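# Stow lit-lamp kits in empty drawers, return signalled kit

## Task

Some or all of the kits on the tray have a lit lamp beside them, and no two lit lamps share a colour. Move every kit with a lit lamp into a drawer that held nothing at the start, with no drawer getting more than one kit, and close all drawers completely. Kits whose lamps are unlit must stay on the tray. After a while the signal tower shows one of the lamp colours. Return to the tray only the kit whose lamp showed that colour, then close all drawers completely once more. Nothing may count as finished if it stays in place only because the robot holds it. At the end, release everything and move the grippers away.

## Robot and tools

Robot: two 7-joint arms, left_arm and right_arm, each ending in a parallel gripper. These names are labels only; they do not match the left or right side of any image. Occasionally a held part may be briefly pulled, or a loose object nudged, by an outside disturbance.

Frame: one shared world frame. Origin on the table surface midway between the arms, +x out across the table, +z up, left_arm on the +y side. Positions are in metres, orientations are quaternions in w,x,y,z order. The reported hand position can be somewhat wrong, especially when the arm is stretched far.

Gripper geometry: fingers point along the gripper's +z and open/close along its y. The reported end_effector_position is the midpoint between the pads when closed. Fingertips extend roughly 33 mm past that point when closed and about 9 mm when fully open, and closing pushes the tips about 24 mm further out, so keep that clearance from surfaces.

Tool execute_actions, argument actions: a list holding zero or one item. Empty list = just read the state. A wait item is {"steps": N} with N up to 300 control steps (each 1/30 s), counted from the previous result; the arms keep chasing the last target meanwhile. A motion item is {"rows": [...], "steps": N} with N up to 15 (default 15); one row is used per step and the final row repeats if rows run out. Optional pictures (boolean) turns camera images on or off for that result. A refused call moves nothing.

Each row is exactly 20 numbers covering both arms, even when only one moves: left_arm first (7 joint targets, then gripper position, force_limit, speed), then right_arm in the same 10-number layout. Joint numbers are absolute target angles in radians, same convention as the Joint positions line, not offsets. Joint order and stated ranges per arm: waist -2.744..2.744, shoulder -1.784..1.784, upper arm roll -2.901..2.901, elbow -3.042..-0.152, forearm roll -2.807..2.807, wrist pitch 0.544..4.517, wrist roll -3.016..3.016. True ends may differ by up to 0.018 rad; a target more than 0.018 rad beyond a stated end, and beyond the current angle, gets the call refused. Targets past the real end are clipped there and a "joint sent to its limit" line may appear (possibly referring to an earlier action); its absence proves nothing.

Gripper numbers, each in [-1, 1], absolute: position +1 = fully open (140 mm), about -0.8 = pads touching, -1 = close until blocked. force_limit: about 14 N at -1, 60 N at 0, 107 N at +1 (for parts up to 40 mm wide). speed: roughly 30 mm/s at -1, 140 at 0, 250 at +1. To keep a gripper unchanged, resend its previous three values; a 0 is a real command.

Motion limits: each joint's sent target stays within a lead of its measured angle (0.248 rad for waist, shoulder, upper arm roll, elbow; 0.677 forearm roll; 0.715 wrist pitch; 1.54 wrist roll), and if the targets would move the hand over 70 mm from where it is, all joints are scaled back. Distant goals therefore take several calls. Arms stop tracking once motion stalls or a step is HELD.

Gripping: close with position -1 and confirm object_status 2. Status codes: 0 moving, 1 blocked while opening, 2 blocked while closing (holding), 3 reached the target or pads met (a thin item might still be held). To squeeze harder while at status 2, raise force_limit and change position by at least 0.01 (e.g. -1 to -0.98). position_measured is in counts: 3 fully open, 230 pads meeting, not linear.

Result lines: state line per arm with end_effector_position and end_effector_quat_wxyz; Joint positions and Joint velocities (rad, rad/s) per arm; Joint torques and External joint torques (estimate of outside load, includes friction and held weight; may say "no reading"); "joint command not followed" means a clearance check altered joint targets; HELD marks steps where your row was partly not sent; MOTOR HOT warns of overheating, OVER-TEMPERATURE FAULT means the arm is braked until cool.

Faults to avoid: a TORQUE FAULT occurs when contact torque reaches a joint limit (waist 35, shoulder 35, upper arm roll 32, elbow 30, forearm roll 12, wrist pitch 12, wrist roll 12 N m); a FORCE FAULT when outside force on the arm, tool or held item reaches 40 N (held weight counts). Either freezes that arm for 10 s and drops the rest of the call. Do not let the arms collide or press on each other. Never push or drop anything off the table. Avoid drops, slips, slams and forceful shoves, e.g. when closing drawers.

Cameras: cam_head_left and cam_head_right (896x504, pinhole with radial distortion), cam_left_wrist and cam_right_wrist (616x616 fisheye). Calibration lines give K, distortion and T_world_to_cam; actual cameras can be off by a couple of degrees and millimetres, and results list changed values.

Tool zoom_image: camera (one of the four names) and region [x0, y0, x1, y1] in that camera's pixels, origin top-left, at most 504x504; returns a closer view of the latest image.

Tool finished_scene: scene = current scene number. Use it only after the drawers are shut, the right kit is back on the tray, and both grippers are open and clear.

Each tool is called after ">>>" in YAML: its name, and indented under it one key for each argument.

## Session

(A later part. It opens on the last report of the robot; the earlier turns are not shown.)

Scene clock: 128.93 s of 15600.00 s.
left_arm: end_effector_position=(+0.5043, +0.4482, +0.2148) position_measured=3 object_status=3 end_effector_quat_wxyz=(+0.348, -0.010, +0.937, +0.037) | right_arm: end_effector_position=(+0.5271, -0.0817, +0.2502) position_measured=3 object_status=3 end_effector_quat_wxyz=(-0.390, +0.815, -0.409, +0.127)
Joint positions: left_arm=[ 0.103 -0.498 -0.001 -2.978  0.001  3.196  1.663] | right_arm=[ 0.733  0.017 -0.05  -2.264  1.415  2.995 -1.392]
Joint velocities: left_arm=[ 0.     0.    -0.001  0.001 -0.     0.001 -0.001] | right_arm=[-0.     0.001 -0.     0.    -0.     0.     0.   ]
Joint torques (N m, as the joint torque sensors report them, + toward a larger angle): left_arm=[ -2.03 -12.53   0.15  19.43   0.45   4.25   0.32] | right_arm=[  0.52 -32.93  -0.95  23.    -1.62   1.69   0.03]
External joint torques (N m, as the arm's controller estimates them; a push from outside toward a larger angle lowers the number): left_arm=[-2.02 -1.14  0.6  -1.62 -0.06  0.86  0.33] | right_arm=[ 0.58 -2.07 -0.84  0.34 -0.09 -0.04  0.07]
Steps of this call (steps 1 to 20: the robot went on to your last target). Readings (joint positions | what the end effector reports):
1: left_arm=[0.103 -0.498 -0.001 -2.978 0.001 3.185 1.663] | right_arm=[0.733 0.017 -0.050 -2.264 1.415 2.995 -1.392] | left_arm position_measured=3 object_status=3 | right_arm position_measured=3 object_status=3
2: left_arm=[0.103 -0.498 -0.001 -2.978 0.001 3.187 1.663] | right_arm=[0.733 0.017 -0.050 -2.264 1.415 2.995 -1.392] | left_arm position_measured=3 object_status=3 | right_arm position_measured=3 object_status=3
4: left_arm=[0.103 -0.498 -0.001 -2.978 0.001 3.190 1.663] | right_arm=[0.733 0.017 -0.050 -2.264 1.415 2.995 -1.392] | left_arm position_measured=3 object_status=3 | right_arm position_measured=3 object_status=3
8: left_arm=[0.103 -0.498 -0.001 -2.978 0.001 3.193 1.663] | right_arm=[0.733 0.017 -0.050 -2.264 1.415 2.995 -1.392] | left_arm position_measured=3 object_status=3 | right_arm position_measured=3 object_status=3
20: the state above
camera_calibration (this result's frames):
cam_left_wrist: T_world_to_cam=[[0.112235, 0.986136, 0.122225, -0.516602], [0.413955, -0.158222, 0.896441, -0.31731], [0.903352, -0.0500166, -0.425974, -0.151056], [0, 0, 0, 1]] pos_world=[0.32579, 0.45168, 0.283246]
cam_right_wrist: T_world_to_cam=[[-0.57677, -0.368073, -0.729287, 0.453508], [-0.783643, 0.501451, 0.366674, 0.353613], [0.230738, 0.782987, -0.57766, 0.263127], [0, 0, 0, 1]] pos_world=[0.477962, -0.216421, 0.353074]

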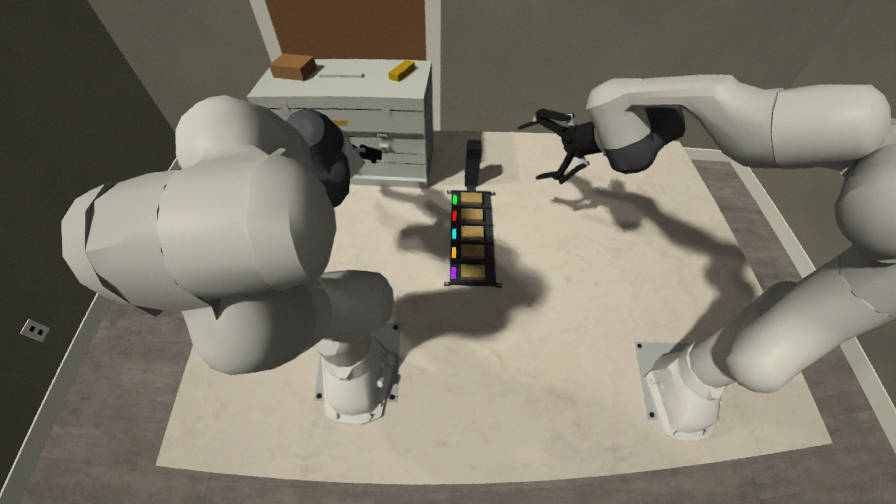

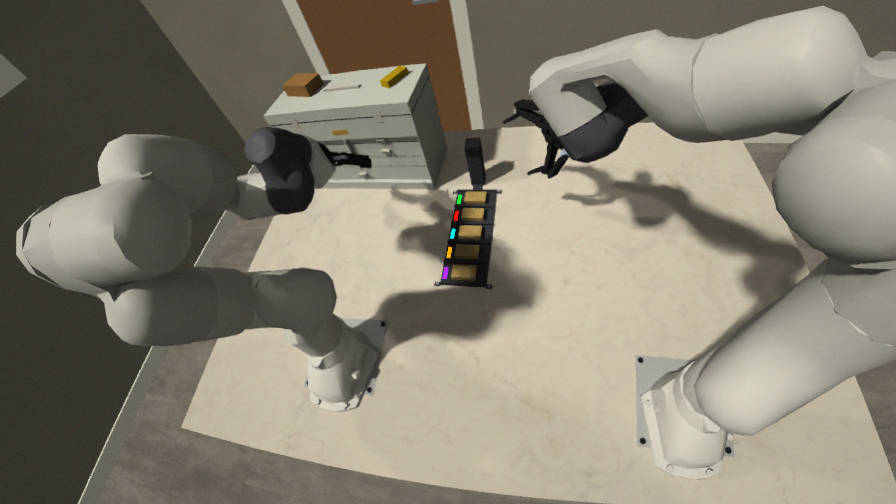

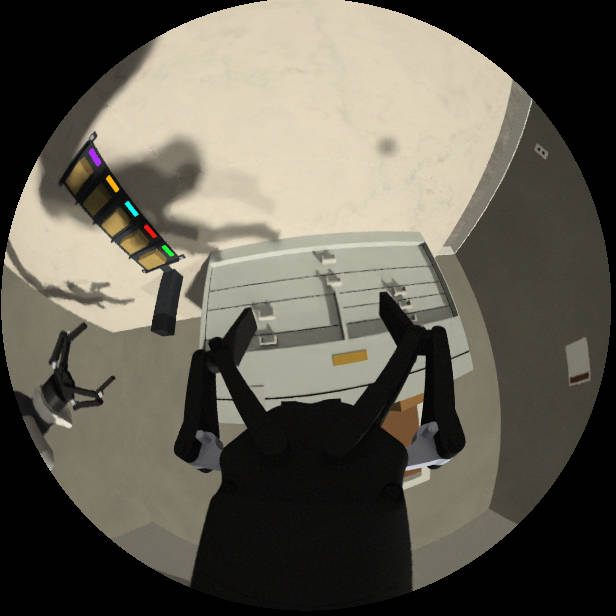

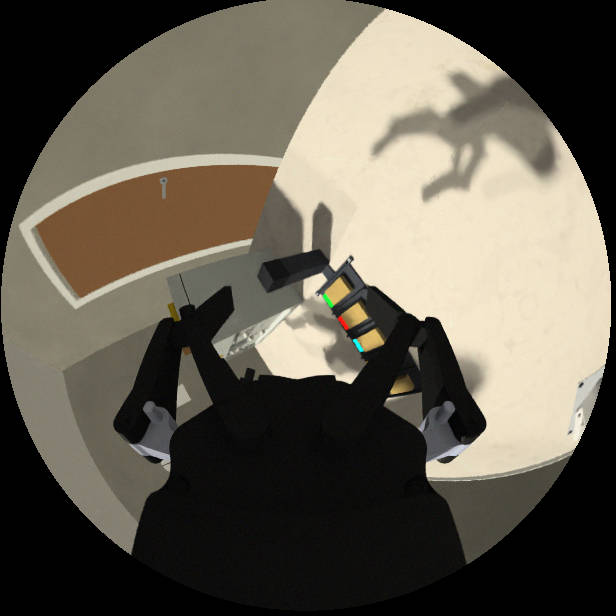

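>>> execute_actions:
  actions:
    - {"rows":[[-0.044,-0.234,0,-2.969,0,3.3,1.59,-0.22,0,0,0.733,0.017,-0.05,-2.264,1.415,2.995,-1.392,1,0,0]],"steps":10}
  pictures: false

>>> execute_actions:
  actions:
    - {"rows":[[-0.044,-0.234,0,-2.969,0,3.52,1.59,-0.22,0,0,0.733,0.017,-0.05,-2.264,1.415,2.995,-1.392,1,0,0]]}
  pictures: false

>>> execute_actions:
  actions:
    - {"steps":20}

>>> zoom_image:
  camera: "cam_left_wrist"
  region: [180, 200, 500, 420]

Scene clock: 218.57 s of 15600.00 s.
left_arm: end_effector_position=(+0.4829, +0.3789, +0.1121) position_measured=70 object_status=0 end_effector_quat_wxyz=(+0.268, +0.037, +0.963, +0.004) | right_arm: end_effector_position=(+0.5271, -0.0817, +0.2502) position_measured=3 object_status=3 end_effector_quat_wxyz=(-0.390, +0.815, -0.409, +0.127)
Joint positions: left_arm=[-0.039 -0.238 -0.001 -2.973 -0.     3.276  1.622] | right_arm=[ 0.733  0.017 -0.05  -2.264  1.415  2.995 -1.392]
Joint velocities: left_arm=[-0.038  0.049  0.     0.011  0.     0.112 -0.085] | right_arm=[-0.001  0.002 -0.001 -0.     0.001 -0.    -0.   ]
Joint torques (N m, as the joint torque sensors report them, + toward a larger angle): left_arm=[ -2.07 -16.48   0.77  19.35   0.71   4.26  -0.25] | right_arm=[  0.21 -32.87  -1.25  23.15  -1.58   1.69   0.07]
External joint torques (N m, as the arm's controller estimates them; a push from outside toward a larger angle lowers the number): left_arm=[-2.41  1.24  0.58  1.58  0.48  0.79 -0.24] | right_arm=[ 0.22 -2.07 -1.19  0.52 -0.05 -0.03  0.11]
Steps of this call (steps 1 to 15: the robot went on to your last target; steps 16 to 90: nothing new was sent; then 86.30 s passed at rest; steps 91 to 100: all 10 steps of this action). Readings (joint positions | what the end effector reports):
91: left_arm=[0.083 -0.470 0.005 -2.971 -0.001 3.210 1.660] | right_arm=[0.733 0.017 -0.050 -2.264 1.415 2.995 -1.392] | left_arm position_measured=3 object_status=0 | right_arm position_measured=3 object_status=3
92: left_arm=[0.058 -0.424 0.004 -2.966 -0.001 3.222 1.656] | right_arm=[0.733 0.017 -0.050 -2.264 1.415 2.995 -1.392] | left_arm position_measured=10 object_status=0 | right_arm position_measured=3 object_status=3
94: left_arm=[0.009 -0.332 0.003 -2.965 -0.001 3.243 1.646] | right_arm=[0.733 0.017 -0.050 -2.264 1.415 2.995 -1.392] | left_arm position_measured=25 object_status=0 | right_arm position_measured=3 object_status=3
98: left_arm=[-0.034 -0.245 -0.001 -2.973 -0.000 3.268 1.628] | right_arm=[0.733 0.017 -0.050 -2.264 1.415 2.995 -1.392] | left_arm position_measured=55 object_status=0 | right_arm position_measured=3 object_status=3
100: the state above

Scene clock: 219.07 s of 15600.00 s.
left_arm: end_effector_position=(+0.5288, +0.3765, +0.1717) position_measured=157 object_status=0 end_effector_quat_wxyz=(+0.375, +0.027, +0.927, +0.001) | right_arm: end_effector_position=(+0.5271, -0.0817, +0.2502) position_measured=3 object_status=3 end_effector_quat_wxyz=(-0.390, +0.815, -0.409, +0.127)
Joint positions: left_arm=[-0.041 -0.235 -0.001 -2.97  -0.     3.503  1.602] | right_arm=[ 0.733  0.017 -0.05  -2.264  1.415  2.995 -1.392]
Joint velocities: left_arm=[ 0.001  0.    -0.002 -0.001 -0.     0.076 -0.017] | right_arm=[ 0.001 -0.     0.     0.001  0.002 -0.     0.   ]
Joint torques (N m, as the joint torque sensors report them, + toward a larger angle): left_arm=[ -2.57 -15.92   0.47  17.38   0.61   4.22  -0.33] | right_arm=[  0.08 -32.75  -1.08  23.13  -1.62   1.7   -0.04]
External joint torques (N m, as the arm's controller estimates them; a push from outside toward a larger angle lowers the number): left_arm=[-2.56  0.74  0.69  0.3   0.29  0.82 -0.32] | right_arm=[ 0.01 -1.72 -1.09  0.38 -0.07 -0.02  0.01]
Steps of this call (steps 1 to 15: all 15 steps of this action). Readings (joint positions | what the end effector reports):
1: left_arm=[-0.039 -0.236 -0.001 -2.974 -0.000 3.309 1.620] | right_arm=[0.733 0.017 -0.050 -2.264 1.415 2.995 -1.392] | left_arm position_measured=78 object_status=0 | right_arm position_measured=3 object_status=3
2: left_arm=[-0.040 -0.235 -0.001 -2.973 -0.000 3.346 1.618] | right_arm=[0.733 0.017 -0.050 -2.264 1.415 2.995 -1.392] | left_arm position_measured=85 object_status=0 | right_arm position_measured=3 object_status=3
4: left_arm=[-0.041 -0.235 -0.001 -2.971 -0.000 3.402 1.613] | right_arm=[0.733 0.017 -0.050 -2.264 1.415 2.995 -1.392] | left_arm position_measured=101 object_status=0 | right_arm position_measured=3 object_status=3
8: left_arm=[-0.041 -0.235 -0.001 -2.970 -0.000 3.465 1.608] | right_arm=[0.733 0.017 -0.050 -2.264 1.415 2.995 -1.392] | left_arm position_measured=131 object_status=0 | right_arm position_measured=3 object_status=3
15: the state above

Scene clock: 219.73 s of 15600.00 s.
left_arm: end_effector_position=(+0.5308, +0.3764, +0.1751) position_measured=157 object_status=3 end_effector_quat_wxyz=(+0.381, +0.025, +0.924, -0.000) | right_arm: end_effector_position=(+0.5271, -0.0817, +0.2502) position_measured=3 object_status=3 end_effector_quat_wxyz=(-0.390, +0.815, -0.409, +0.127)
Joint positions: left_arm=[-0.041 -0.235 -0.001 -2.97  -0.     3.516  1.597] | right_arm=[ 0.733  0.017 -0.05  -2.264  1.415  2.995 -1.392]
Joint velocities: left_arm=[-0.    -0.001  0.001 -0.    -0.001  0.002 -0.001] | right_arm=[-0.     0.     0.    -0.001  0.001  0.001 -0.001]
Joint torques (N m, as the joint torque sensors report them, + toward a larger angle): left_arm=[ -2.08 -16.37   1.27  17.42   0.64   4.25  -0.29] | right_arm=[  0.11 -32.75  -1.27  23.13  -1.6    1.65   0.06]
External joint torques (N m, as the arm's controller estimates them; a push from outside toward a larger angle lowers the number): left_arm=[-2.11  0.41  1.45  0.19  0.32  0.81 -0.27] | right_arm=[ 0.11 -1.83 -1.21  0.5  -0.07 -0.07  0.1 ]
Steps of this call (steps 1 to 20: the robot went on to your last target). Readings (joint positions | what the end effector reports):
1: left_arm=[-0.041 -0.235 -0.001 -2.970 -0.000 3.506 1.601] | right_arm=[0.733 0.017 -0.050 -2.264 1.415 2.995 -1.392] | left_arm position_measured=157 object_status=0 | right_arm position_measured=3 object_status=3
2: left_arm=[-0.041 -0.235 -0.001 -2.970 -0.000 3.508 1.601] | right_arm=[0.733 0.017 -0.050 -2.264 1.415 2.995 -1.392] | left_arm position_measured=157 object_status=0 | right_arm position_measured=3 object_status=3
4: left_arm=[-0.041 -0.235 -0.001 -2.970 -0.000 3.510 1.600] | right_arm=[0.733 0.017 -0.050 -2.264 1.415 2.995 -1.392] | left_arm position_measured=157 object_status=3 | right_arm position_measured=3 object_status=3
8: left_arm=[-0.041 -0.235 -0.001 -2.970 -0.000 3.513 1.599] | right_arm=[0.733 0.017 -0.050 -2.264 1.415 2.995 -1.392] | left_arm position_measured=157 object_status=3 | right_arm position_measured=3 object_status=3
20: the state above
camera_calibration (this result's frames):
cam_left_wrist: T_world_to_cam=[[0.197261, 0.976169, 0.0904572, -0.479795], [0.337521, -0.154254, 0.928593, -0.270622], [0.920417, -0.152644, -0.359906, -0.177472], [0, 0, 0, 1]] pos_world=[0.349334, 0.399526, 0.230825]
cam_right_wrist: T_world_to_cam=[[-0.57677, -0.368073, -0.729287, 0.453508], [-0.783643, 0.501451, 0.366674, 0.353613], [0.230738, 0.782987, -0.57766, 0.263127], [0, 0, 0, 1]] pos_world=[0.477962, -0.216421, 0.353074]

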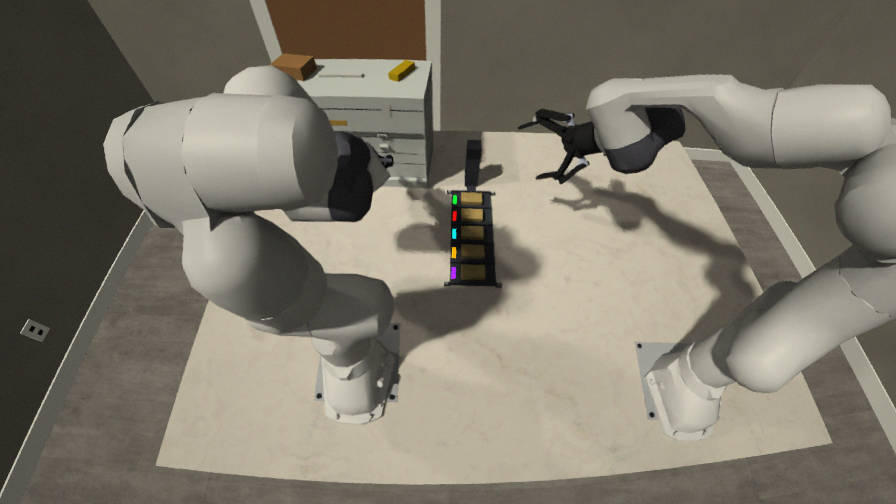

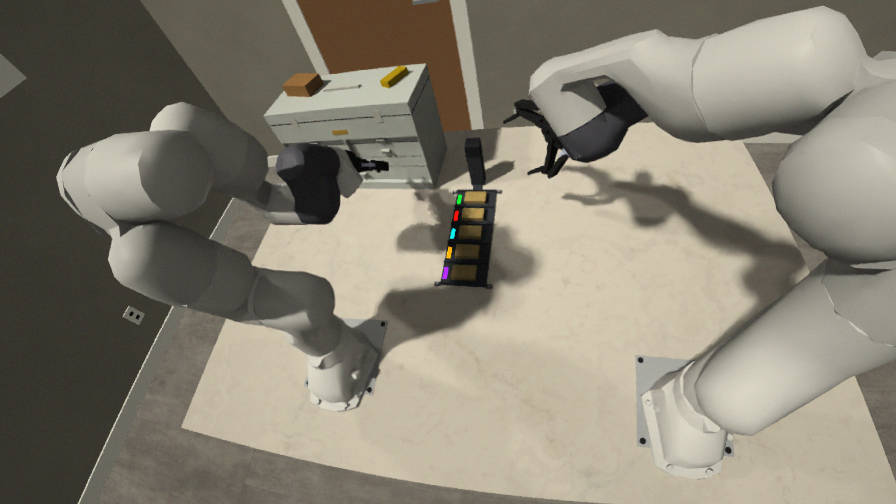

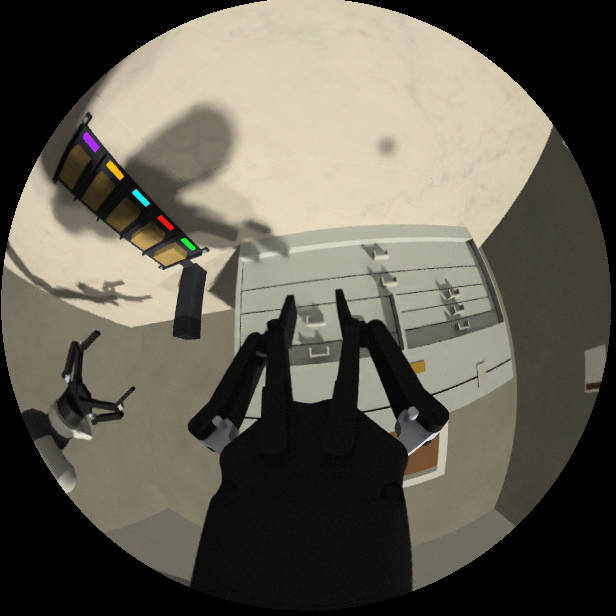

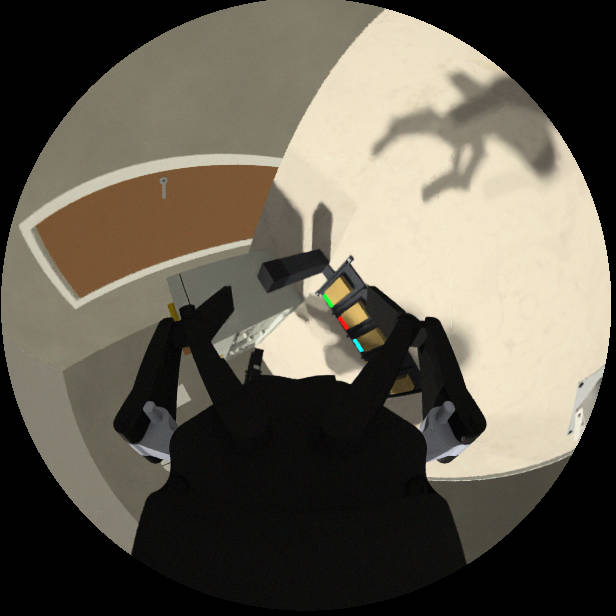

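Region (180, 200, 500, 420) of cam_left_wrist's 616x616 image, scaled by 1.575, with more detail than that image has; it fills the top 346 rows of this view, and the rest is white.

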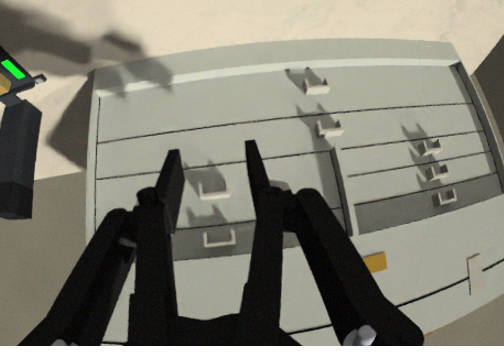

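>>> execute_actions:
  actions:
    - {"rows":[[-0.048,-0.168,0,-2.915,0,3.533,1.59,-0.22,0,0,0.733,0.017,-0.05,-2.264,1.415,2.995,-1.392,1,0,0]],"steps":8}
  pictures: false

>>> execute_actions:
  actions:
    - {"rows":[[-0.048,-0.115,0,-2.854,0,3.526,1.59,-0.22,0,0,0.733,0.017,-0.05,-2.264,1.415,2.995,-1.392,1,0,0]]}

>>> zoom_image:
  camera: "cam_left_wrist"
  region: [220, 240, 420, 400]

>>> zoom_image:
  camera: "cam_right_wrist"
  region: [180, 280, 340, 400]

Scene clock: 247.50 s of 15600.00 s.
left_arm: end_effector_position=(+0.5473, +0.3739, +0.1710) position_measured=157 object_status=3 end_effector_quat_wxyz=(+0.380, +0.026, +0.925, -0.001) | right_arm: end_effector_position=(+0.5271, -0.0817, +0.2502) position_measured=3 object_status=3 end_effector_quat_wxyz=(-0.390, +0.815, -0.409, +0.127)
Joint positions: left_arm=[-0.045 -0.172 -0.    -2.918 -0.     3.526  1.597] | right_arm=[ 0.733  0.017 -0.05  -2.264  1.415  2.995 -1.392]
Joint velocities: left_arm=[-0.002  0.025 -0.     0.023  0.001  0.016 -0.   ] | right_arm=[-0.001  0.001 -0.     0.     0.001  0.    -0.001]
Joint torques (N m, as the joint torque sensors report them, + toward a larger angle): left_arm=[ -2.08 -17.4    0.31  17.4    0.55   4.33  -0.31] | right_arm=[  0.11 -32.55  -1.08  23.05  -1.59   1.69   0.06]
External joint torques (N m, as the arm's controller estimates them; a push from outside toward a larger angle lowers the number): left_arm=[-2.12  1.63  0.42  0.58  0.25  0.9  -0.29] | right_arm=[ 0.24 -1.73 -0.9   0.44 -0.07 -0.05  0.1 ]
Steps of this call (steps 1 to 15: the robot went on to your last target; steps 16 to 90: nothing new was sent; then 24.50 s passed at rest; steps 91 to 98: all 8 steps of this action). Readings (joint positions | what the end effector reports):
91: left_arm=[-0.042 -0.221 -0.000 -2.957 -0.000 3.518 1.597] | right_arm=[0.733 0.017 -0.050 -2.264 1.415 2.995 -1.392] | left_arm position_measured=157 object_status=3 | right_arm position_measured=3 object_status=3
92: left_arm=[-0.043 -0.203 -0.000 -2.942 -0.000 3.520 1.597] | right_arm=[0.733 0.017 -0.050 -2.264 1.415 2.995 -1.392] | left_arm position_measured=157 object_status=3 | right_arm position_measured=3 object_status=3
94: left_arm=[-0.044 -0.183 -0.000 -2.927 -0.000 3.523 1.597] | right_arm=[0.733 0.017 -0.050 -2.264 1.415 2.995 -1.392] | left_arm position_measured=157 object_status=3 | right_arm position_measured=3 object_status=3
98: the state above

Scene clock: 248.00 s of 15600.00 s.
left_arm: end_effector_position=(+0.5690, +0.3731, +0.1732) position_measured=157 object_status=3 end_effector_quat_wxyz=(+0.384, +0.026, +0.923, -0.001) | right_arm: end_effector_position=(+0.5271, -0.0817, +0.2502) position_measured=3 object_status=3 end_effector_quat_wxyz=(-0.390, +0.815, -0.409, +0.127)
Joint positions: left_arm=[-0.045 -0.117 -0.    -2.856 -0.     3.526  1.597] | right_arm=[ 0.733  0.017 -0.05  -2.264  1.415  2.995 -1.392]
Joint velocities: left_arm=[ 0.    -0.001  0.001 -0.001  0.     0.    -0.   ] | right_arm=[-0.     0.    -0.    -0.     0.    -0.    -0.001]
Joint torques (N m, as the joint torque sensors report them, + toward a larger angle): left_arm=[ -1.84 -19.44   0.34  16.63   0.59   3.59  -0.28] | right_arm=[  0.33 -32.79  -0.87  23.26  -1.61   1.65   0.02]
External joint torques (N m, as the arm's controller estimates them; a push from outside toward a larger angle lowers the number): left_arm=[-1.83  1.45  0.45 -0.54  0.27  0.15 -0.26] | right_arm=[ 0.41 -1.84 -0.74  0.58 -0.08 -0.09  0.06]
Steps of this call (steps 1 to 15: all 15 steps of this action). Readings (joint positions | what the end effector reports):
1: left_arm=[-0.045 -0.159 -0.000 -2.904 -0.000 3.526 1.597] | right_arm=[0.733 0.017 -0.050 -2.264 1.415 2.995 -1.392] | left_arm position_measured=157 object_status=3 | right_arm position_measured=3 object_status=3
2: left_arm=[-0.045 -0.144 -0.000 -2.887 -0.000 3.526 1.597] | right_arm=[0.733 0.017 -0.050 -2.264 1.415 2.995 -1.392] | left_arm position_measured=157 object_status=3 | right_arm position_measured=3 object_status=3
4: left_arm=[-0.045 -0.128 -0.000 -2.868 -0.000 3.526 1.597] | right_arm=[0.733 0.017 -0.050 -2.264 1.415 2.995 -1.392] | left_arm position_measured=157 object_status=3 | right_arm position_measured=3 object_status=3
8: left_arm=[-0.045 -0.119 -0.000 -2.857 -0.000 3.526 1.597] | right_arm=[0.733 0.017 -0.050 -2.264 1.415 2.995 -1.392] | left_arm position_measured=157 object_status=3 | right_arm position_measured=3 object_status=3
15: the state above
camera_calibration (this result's frames):
cam_left_wrist: T_world_to_cam=[[0.20009, 0.975536, 0.0910718, -0.485397], [0.3307, -0.15474, 0.930963, -0.278568], [0.922281, -0.156159, -0.353572, -0.21463], [0, 0, 0, 1]] pos_world=[0.387195, 0.3969, 0.227655]
cam_right_wrist: T_world_to_cam=[[-0.576769, -0.368074, -0.729287, 0.453508], [-0.783643, 0.501451, 0.366674, 0.353613], [0.230738, 0.782987, -0.57766, 0.263127], [0, 0, 0, 1]] pos_world=[0.477962, -0.216421, 0.353074]

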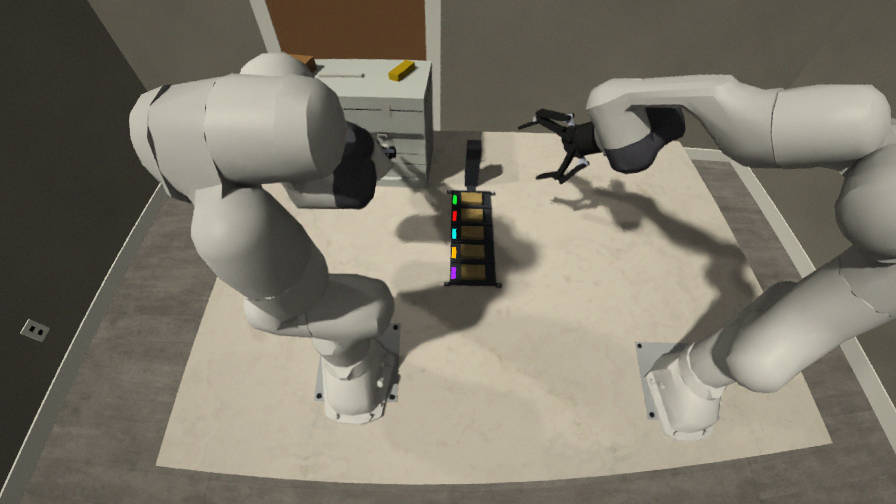

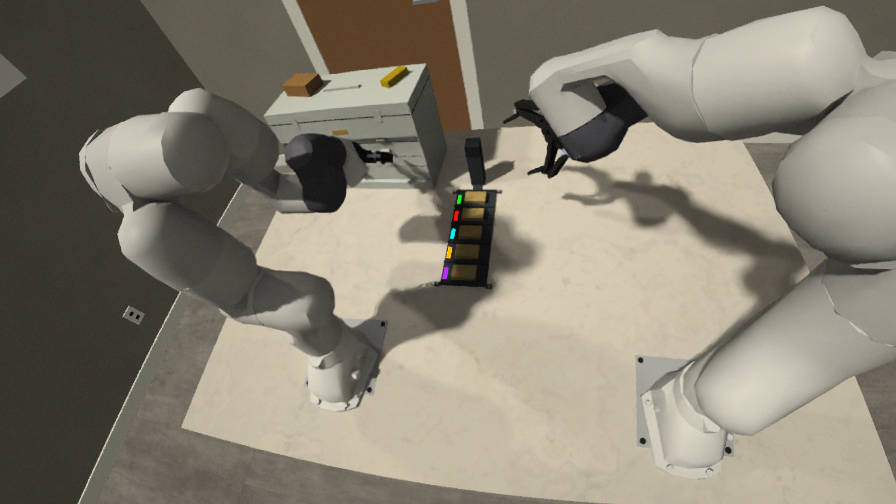

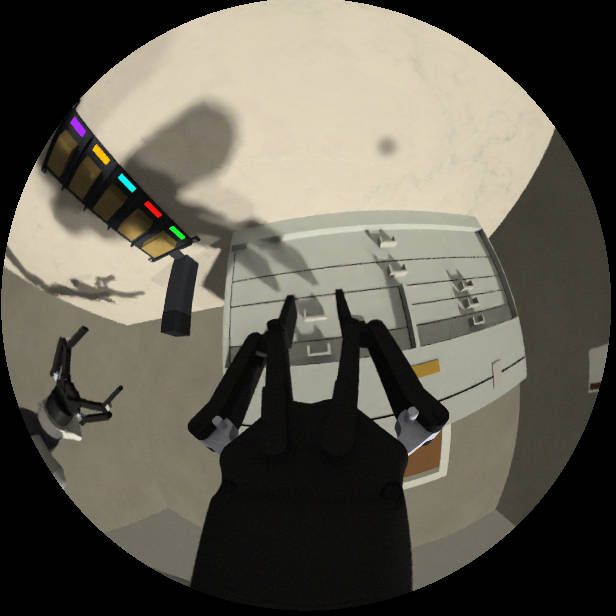

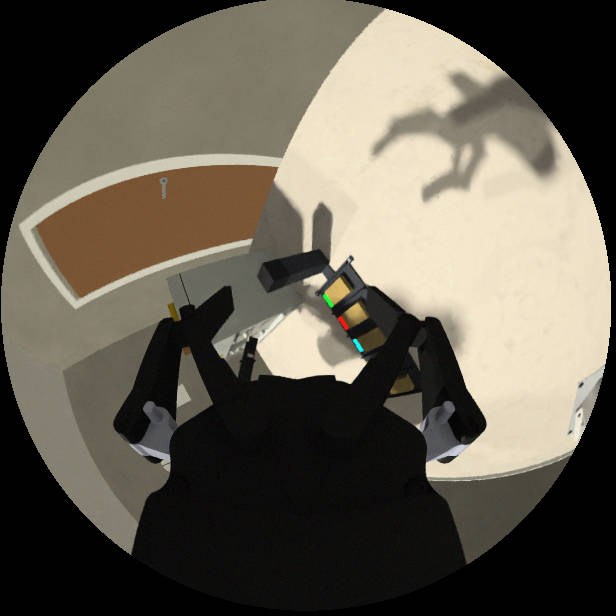

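Region (220, 240, 420, 400) of cam_left_wrist's 616x616 image, scaled by 2.520, with more detail than that image has; it fills the top 403 rows of this view, and the rest is white.

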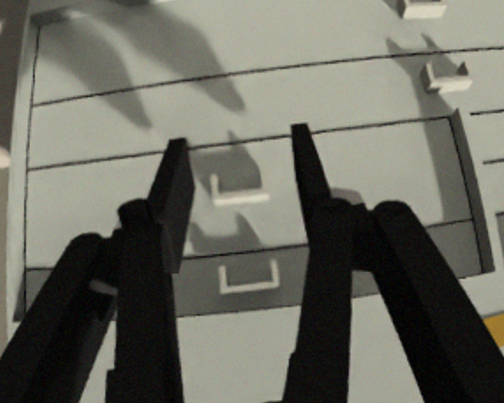

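Region (180, 280, 340, 400) of cam_right_wrist's 616x616 image, scaled by 3.150, with more detail than that image has; it fills the top 378 rows of this view, and the rest is white.

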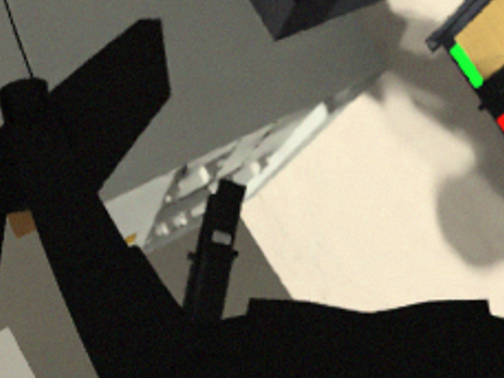

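>>> execute_actions:
  actions:
    - {"rows":[[-0.048,-0.0895,0,-2.8226,0,3.519,1.59,-0.22,0,0,0.733,0.017,-0.05,-2.264,1.415,2.995,-1.392,1,0,0]]}

>>> zoom_image:
  camera: "cam_left_wrist"
  region: [220, 240, 420, 400]

Scene clock: 259.87 s of 15600.00 s.
left_arm: end_effector_position=(+0.5796, +0.3728, +0.1742) position_measured=157 object_status=3 end_effector_quat_wxyz=(+0.385, +0.026, +0.922, -0.001) | right_arm: end_effector_position=(+0.5271, -0.0817, +0.2502) position_measured=3 object_status=3 end_effector_quat_wxyz=(-0.390, +0.815, -0.409, +0.127)
Joint positions: left_arm=[-0.045 -0.092 -0.    -2.824 -0.     3.523  1.597] | right_arm=[ 0.733  0.017 -0.05  -2.264  1.415  2.995 -1.392]
Joint velocities: left_arm=[-0.002  0.001  0.     0.001 -0.001  0.     0.002] | right_arm=[ 0.    -0.    -0.001 -0.    -0.     0.001 -0.001]
Joint torques (N m, as the joint torque sensors report them, + toward a larger angle): left_arm=[ -2.63 -20.14   1.04  17.62   0.65   2.82  -0.24] | right_arm=[  0.53 -32.82  -1.09  23.05  -1.58   1.66   0.06]
External joint torques (N m, as the arm's controller estimates them; a push from outside toward a larger angle lowers the number): left_arm=[-2.62  1.67  1.13  0.37  0.32 -0.62 -0.22] | right_arm=[ 0.57 -1.96 -0.99  0.42 -0.05 -0.07  0.1 ]
Steps of this call (steps 1 to 15: the robot went on to your last target; steps 16 to 90: nothing new was sent; then 8.37 s passed at rest; steps 91 to 105: all 15 steps of this action). Readings (joint positions | what the end effector reports):
91: left_arm=[-0.045 -0.111 -0.000 -2.848 -0.000 3.525 1.597] | right_arm=[0.733 0.017 -0.050 -2.264 1.415 2.995 -1.392] | left_arm position_measured=157 object_status=3 | right_arm position_measured=3 object_status=3
92: left_arm=[-0.045 -0.104 -0.000 -2.840 -0.000 3.525 1.597] | right_arm=[0.733 0.017 -0.050 -2.264 1.415 2.995 -1.392] | left_arm position_measured=157 object_status=3 | right_arm position_measured=3 object_status=3
94: left_arm=[-0.045 -0.096 -0.000 -2.830 -0.000 3.524 1.597] | right_arm=[0.733 0.017 -0.050 -2.264 1.415 2.995 -1.392] | left_arm position_measured=157 object_status=3 | right_arm position_measured=3 object_status=3
98: left_arm=[-0.045 -0.092 -0.000 -2.825 -0.000 3.524 1.597] | right_arm=[0.733 0.017 -0.050 -2.264 1.415 2.995 -1.392] | left_arm position_measured=157 object_status=3 | right_arm position_measured=3 object_status=3
105: the state above
camera_calibration (this result's frames):
cam_left_wrist: T_world_to_cam=[[0.199805, 0.975545, 0.0916001, -0.487207], [0.327629, -0.154621, 0.932068, -0.281571], [0.923438, -0.156221, -0.350511, -0.225331], [0, 0, 0, 1]] pos_world=[0.397677, 0.396554, 0.22809]
cam_right_wrist: T_world_to_cam=[[-0.576769, -0.368073, -0.729287, 0.453508], [-0.783643, 0.501451, 0.366674, 0.353613], [0.230738, 0.782987, -0.57766, 0.263127], [0, 0, 0, 1]] pos_world=[0.477962, -0.216421, 0.353074]

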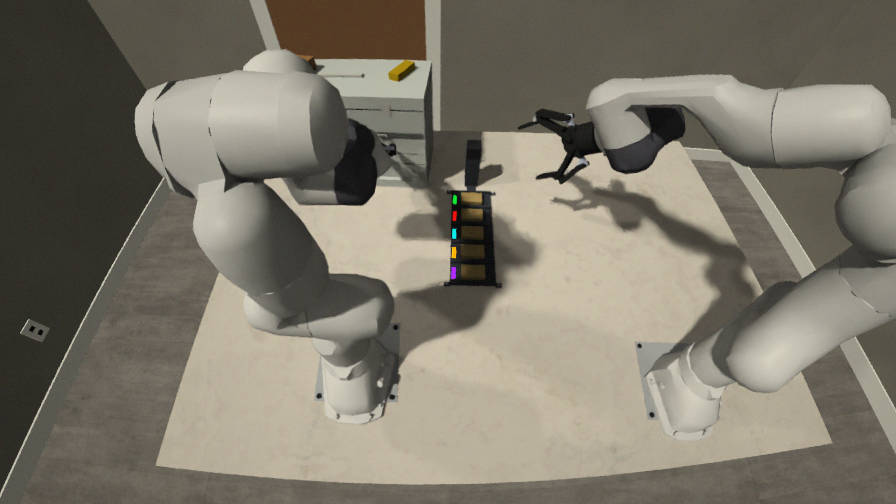

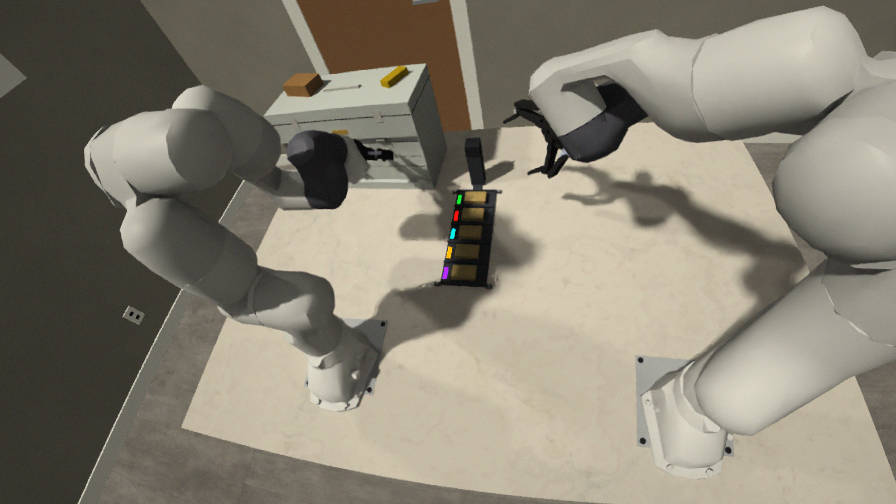

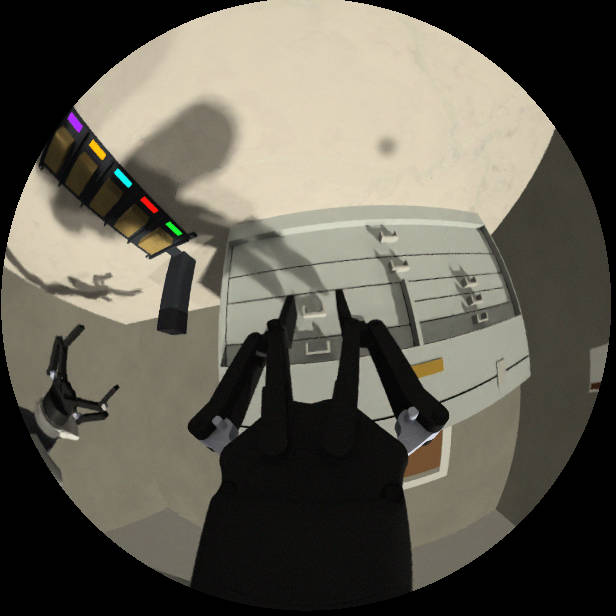

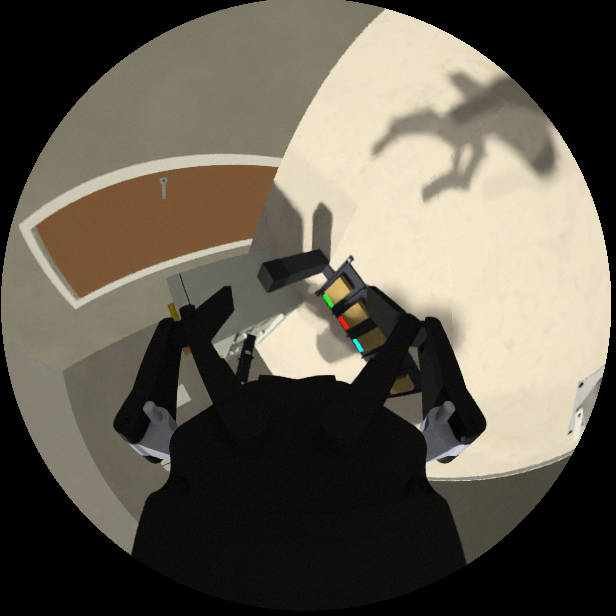

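Region (220, 240, 420, 400) of cam_left_wrist's 616x616 image, scaled by 2.520, with more detail than that image has; it fills the top 403 rows of this view, and the rest is white.

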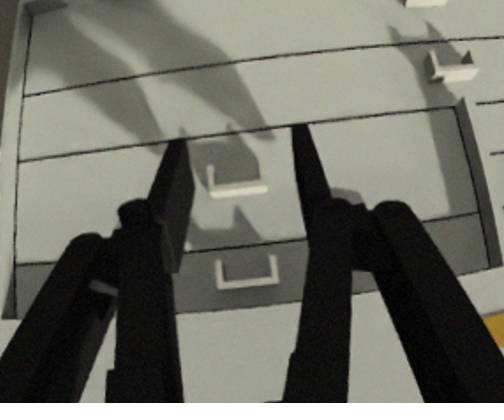

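>>> execute_actions:
  actions:
    - {"rows":[[-0.049,-0.0690,0,-2.798,0,3.513,1.59,-0.22,0,0,0.733,0.017,-0.05,-2.264,1.415,2.995,-1.392,1,0,0]]}
  pictures: false

>>> execute_actions:
  actions:
    - {"rows":[[-0.049,-0.0690,0,-2.798,0,3.513,1.59,-1,0.3,-0.5,0.733,0.017,-0.05,-2.264,1.415,2.995,-1.392,1,0,0]]}

>>> zoom_image:
  camera: "cam_left_wrist"
  region: [220, 240, 420, 400]

Scene clock: 273.47 s of 15600.00 s.
left_arm: end_effector_position=(+0.5872, +0.3720, +0.1735) position_measured=157 object_status=3 end_effector_quat_wxyz=(+0.384, +0.027, +0.923, -0.001) | right_arm: end_effector_position=(+0.5271, -0.0817, +0.2502) position_measured=3 object_status=3 end_effector_quat_wxyz=(-0.390, +0.815, -0.409, +0.127)
Joint positions: left_arm=[-0.046 -0.071 -0.    -2.8   -0.     3.518  1.597] | right_arm=[ 0.733  0.017 -0.05  -2.264  1.415  2.995 -1.392]
Joint velocities: left_arm=[-0.    -0.     0.     0.001  0.001 -0.002 -0.001] | right_arm=[-0.     0.     0.001  0.     0.001 -0.001  0.001]
Joint torques (N m, as the joint torque sensors report them, + toward a larger angle): left_arm=[ -2.37 -21.04  -0.25  17.96   0.65   2.93  -0.23] | right_arm=[  0.45 -32.79  -1.07  22.95  -1.58   1.65   0.05]
External joint torques (N m, as the arm's controller estimates them; a push from outside toward a larger angle lowers the number): left_arm=[-2.41  1.58 -0.22  0.65  0.32 -0.51 -0.21] | right_arm=[ 0.43 -1.9  -1.03  0.3  -0.05 -0.07  0.09]
Steps of this call (steps 1 to 15: the robot went on to your last target; steps 16 to 90: nothing new was sent; then 10.10 s passed at rest; steps 91 to 105: all 15 steps of this action). Readings (joint positions | what the end effector reports):
91: left_arm=[-0.045 -0.087 -0.000 -2.819 -0.000 3.522 1.597] | right_arm=[0.733 0.017 -0.050 -2.264 1.415 2.995 -1.392] | left_arm position_measured=157 object_status=3 | right_arm position_measured=3 object_status=3
92: left_arm=[-0.046 -0.081 -0.000 -2.812 -0.000 3.521 1.597] | right_arm=[0.733 0.017 -0.050 -2.264 1.415 2.995 -1.392] | left_arm position_measured=157 object_status=3 | right_arm position_measured=3 object_status=3
94: left_arm=[-0.046 -0.075 -0.000 -2.804 -0.000 3.520 1.597] | right_arm=[0.733 0.017 -0.050 -2.264 1.415 2.995 -1.392] | left_arm position_measured=157 object_status=3 | right_arm position_measured=3 object_status=3
98: left_arm=[-0.046 -0.072 -0.000 -2.800 -0.000 3.518 1.597] | right_arm=[0.733 0.017 -0.050 -2.264 1.415 2.995 -1.392] | left_arm position_measured=157 object_status=3 | right_arm position_measured=3 object_status=3
105: the state above

Scene clock: 273.97 s of 15600.00 s.
left_arm: end_effector_position=(+0.5873, +0.3691, +0.1736) position_measured=195 object_status=0 end_effector_quat_wxyz=(+0.384, +0.029, +0.923, -0.002) | right_arm: end_effector_position=(+0.5271, -0.0817, +0.2502) position_measured=3 object_status=3 end_effector_quat_wxyz=(-0.390, +0.815, -0.409, +0.127)
Joint positions: left_arm=[-0.05  -0.071 -0.002 -2.799  0.001  3.517  1.596] | right_arm=[ 0.733  0.017 -0.05  -2.264  1.415  2.995 -1.392]
Joint velocities: left_arm=[ 0.     0.002  0.001 -0.001  0.    -0.    -0.001] | right_arm=[-0.001  0.    -0.001 -0.     0.    -0.    -0.002]
Joint torques (N m, as the joint torque sensors report them, + toward a larger angle): left_arm=[ -0.38 -20.98   1.48  17.37   0.38   2.91  -0.16] | right_arm=[  0.07 -32.33  -0.97  23.03  -1.58   1.64   0.01]
External joint torques (N m, as the arm's controller estimates them; a push from outside toward a larger angle lowers the number): left_arm=[-0.35  1.56  1.57  0.11  0.04 -0.51 -0.14] | right_arm=[ 0.18 -1.42 -0.8   0.39 -0.06 -0.1   0.05]
Steps of this call (steps 1 to 15: all 15 steps of this action). Readings (joint positions | what the end effector reports):
1: left_arm=[-0.046 -0.071 -0.000 -2.800 -0.000 3.517 1.597] | right_arm=[0.733 0.017 -0.050 -2.264 1.415 2.995 -1.392] | left_arm position_measured=157 object_status=0 | right_arm position_measured=3 object_status=3
2: left_arm=[-0.046 -0.071 -0.000 -2.800 -0.000 3.517 1.597] | right_arm=[0.733 0.017 -0.050 -2.264 1.415 2.995 -1.392] | left_arm position_measured=161 object_status=0 | right_arm position_measured=3 object_status=3
4: left_arm=[-0.046 -0.071 -0.000 -2.800 -0.000 3.517 1.597] | right_arm=[0.733 0.017 -0.050 -2.264 1.415 2.995 -1.392] | left_arm position_measured=170 object_status=0 | right_arm position_measured=3 object_status=3
8: left_arm=[-0.050 -0.071 -0.002 -2.799 0.001 3.517 1.597] | right_arm=[0.733 0.017 -0.050 -2.264 1.415 2.995 -1.392] | left_arm position_measured=189 object_status=0 | right_arm position_measured=3 object_status=3
15: the state above
camera_calibration (this result's frames):
cam_left_wrist: T_world_to_cam=[[0.206253, 0.974194, 0.0916824, -0.488395], [0.328152, -0.157136, 0.931464, -0.28335], [0.921833, -0.162031, -0.352093, -0.229825], [0, 0, 0, 1]] pos_world=[0.405575, 0.394028, 0.227788]
cam_right_wrist: T_world_to_cam=[[-0.576769, -0.368073, -0.729287, 0.453508], [-0.783643, 0.501451, 0.366674, 0.353613], [0.230738, 0.782987, -0.57766, 0.263127], [0, 0, 0, 1]] pos_world=[0.477962, -0.216421, 0.353074]

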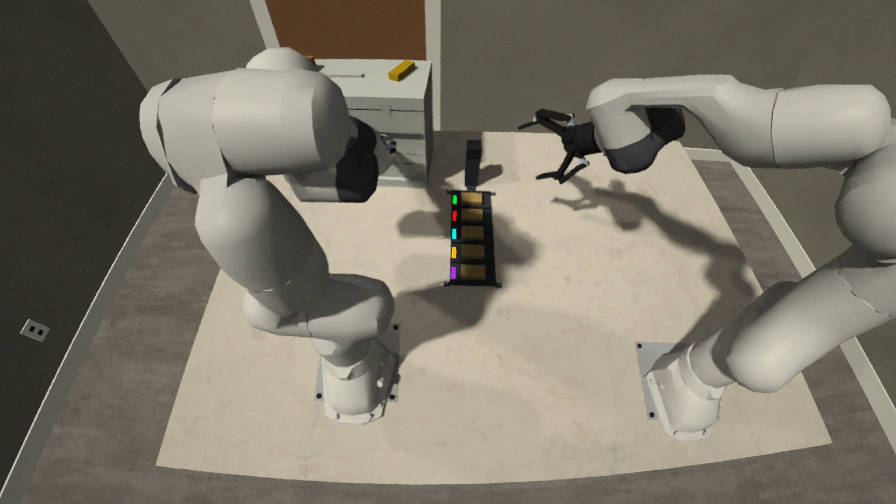

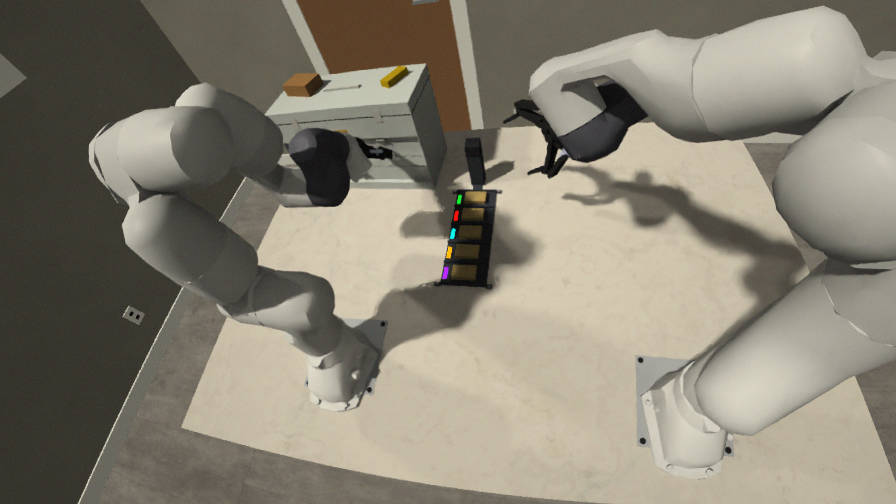

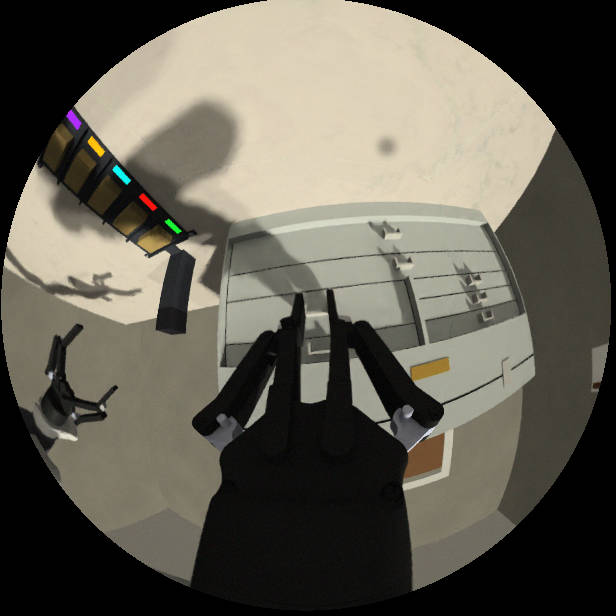

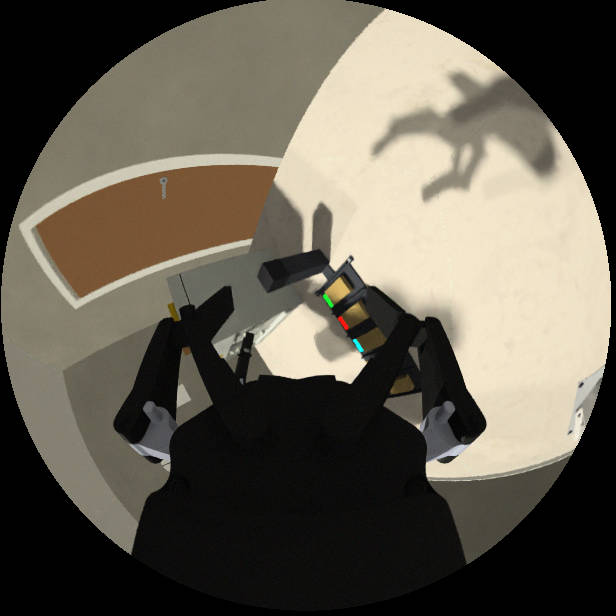

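Region (220, 240, 420, 400) of cam_left_wrist's 616x616 image, scaled by 2.520, with more detail than that image has; it fills the top 403 rows of this view, and the rest is white.

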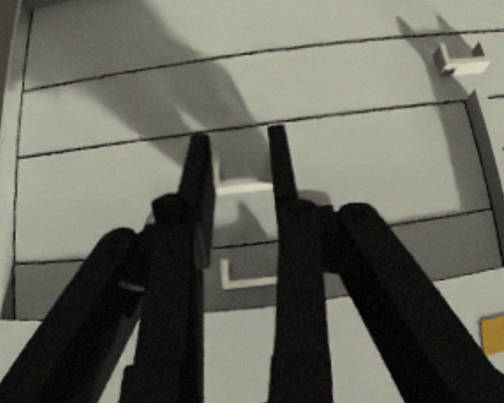

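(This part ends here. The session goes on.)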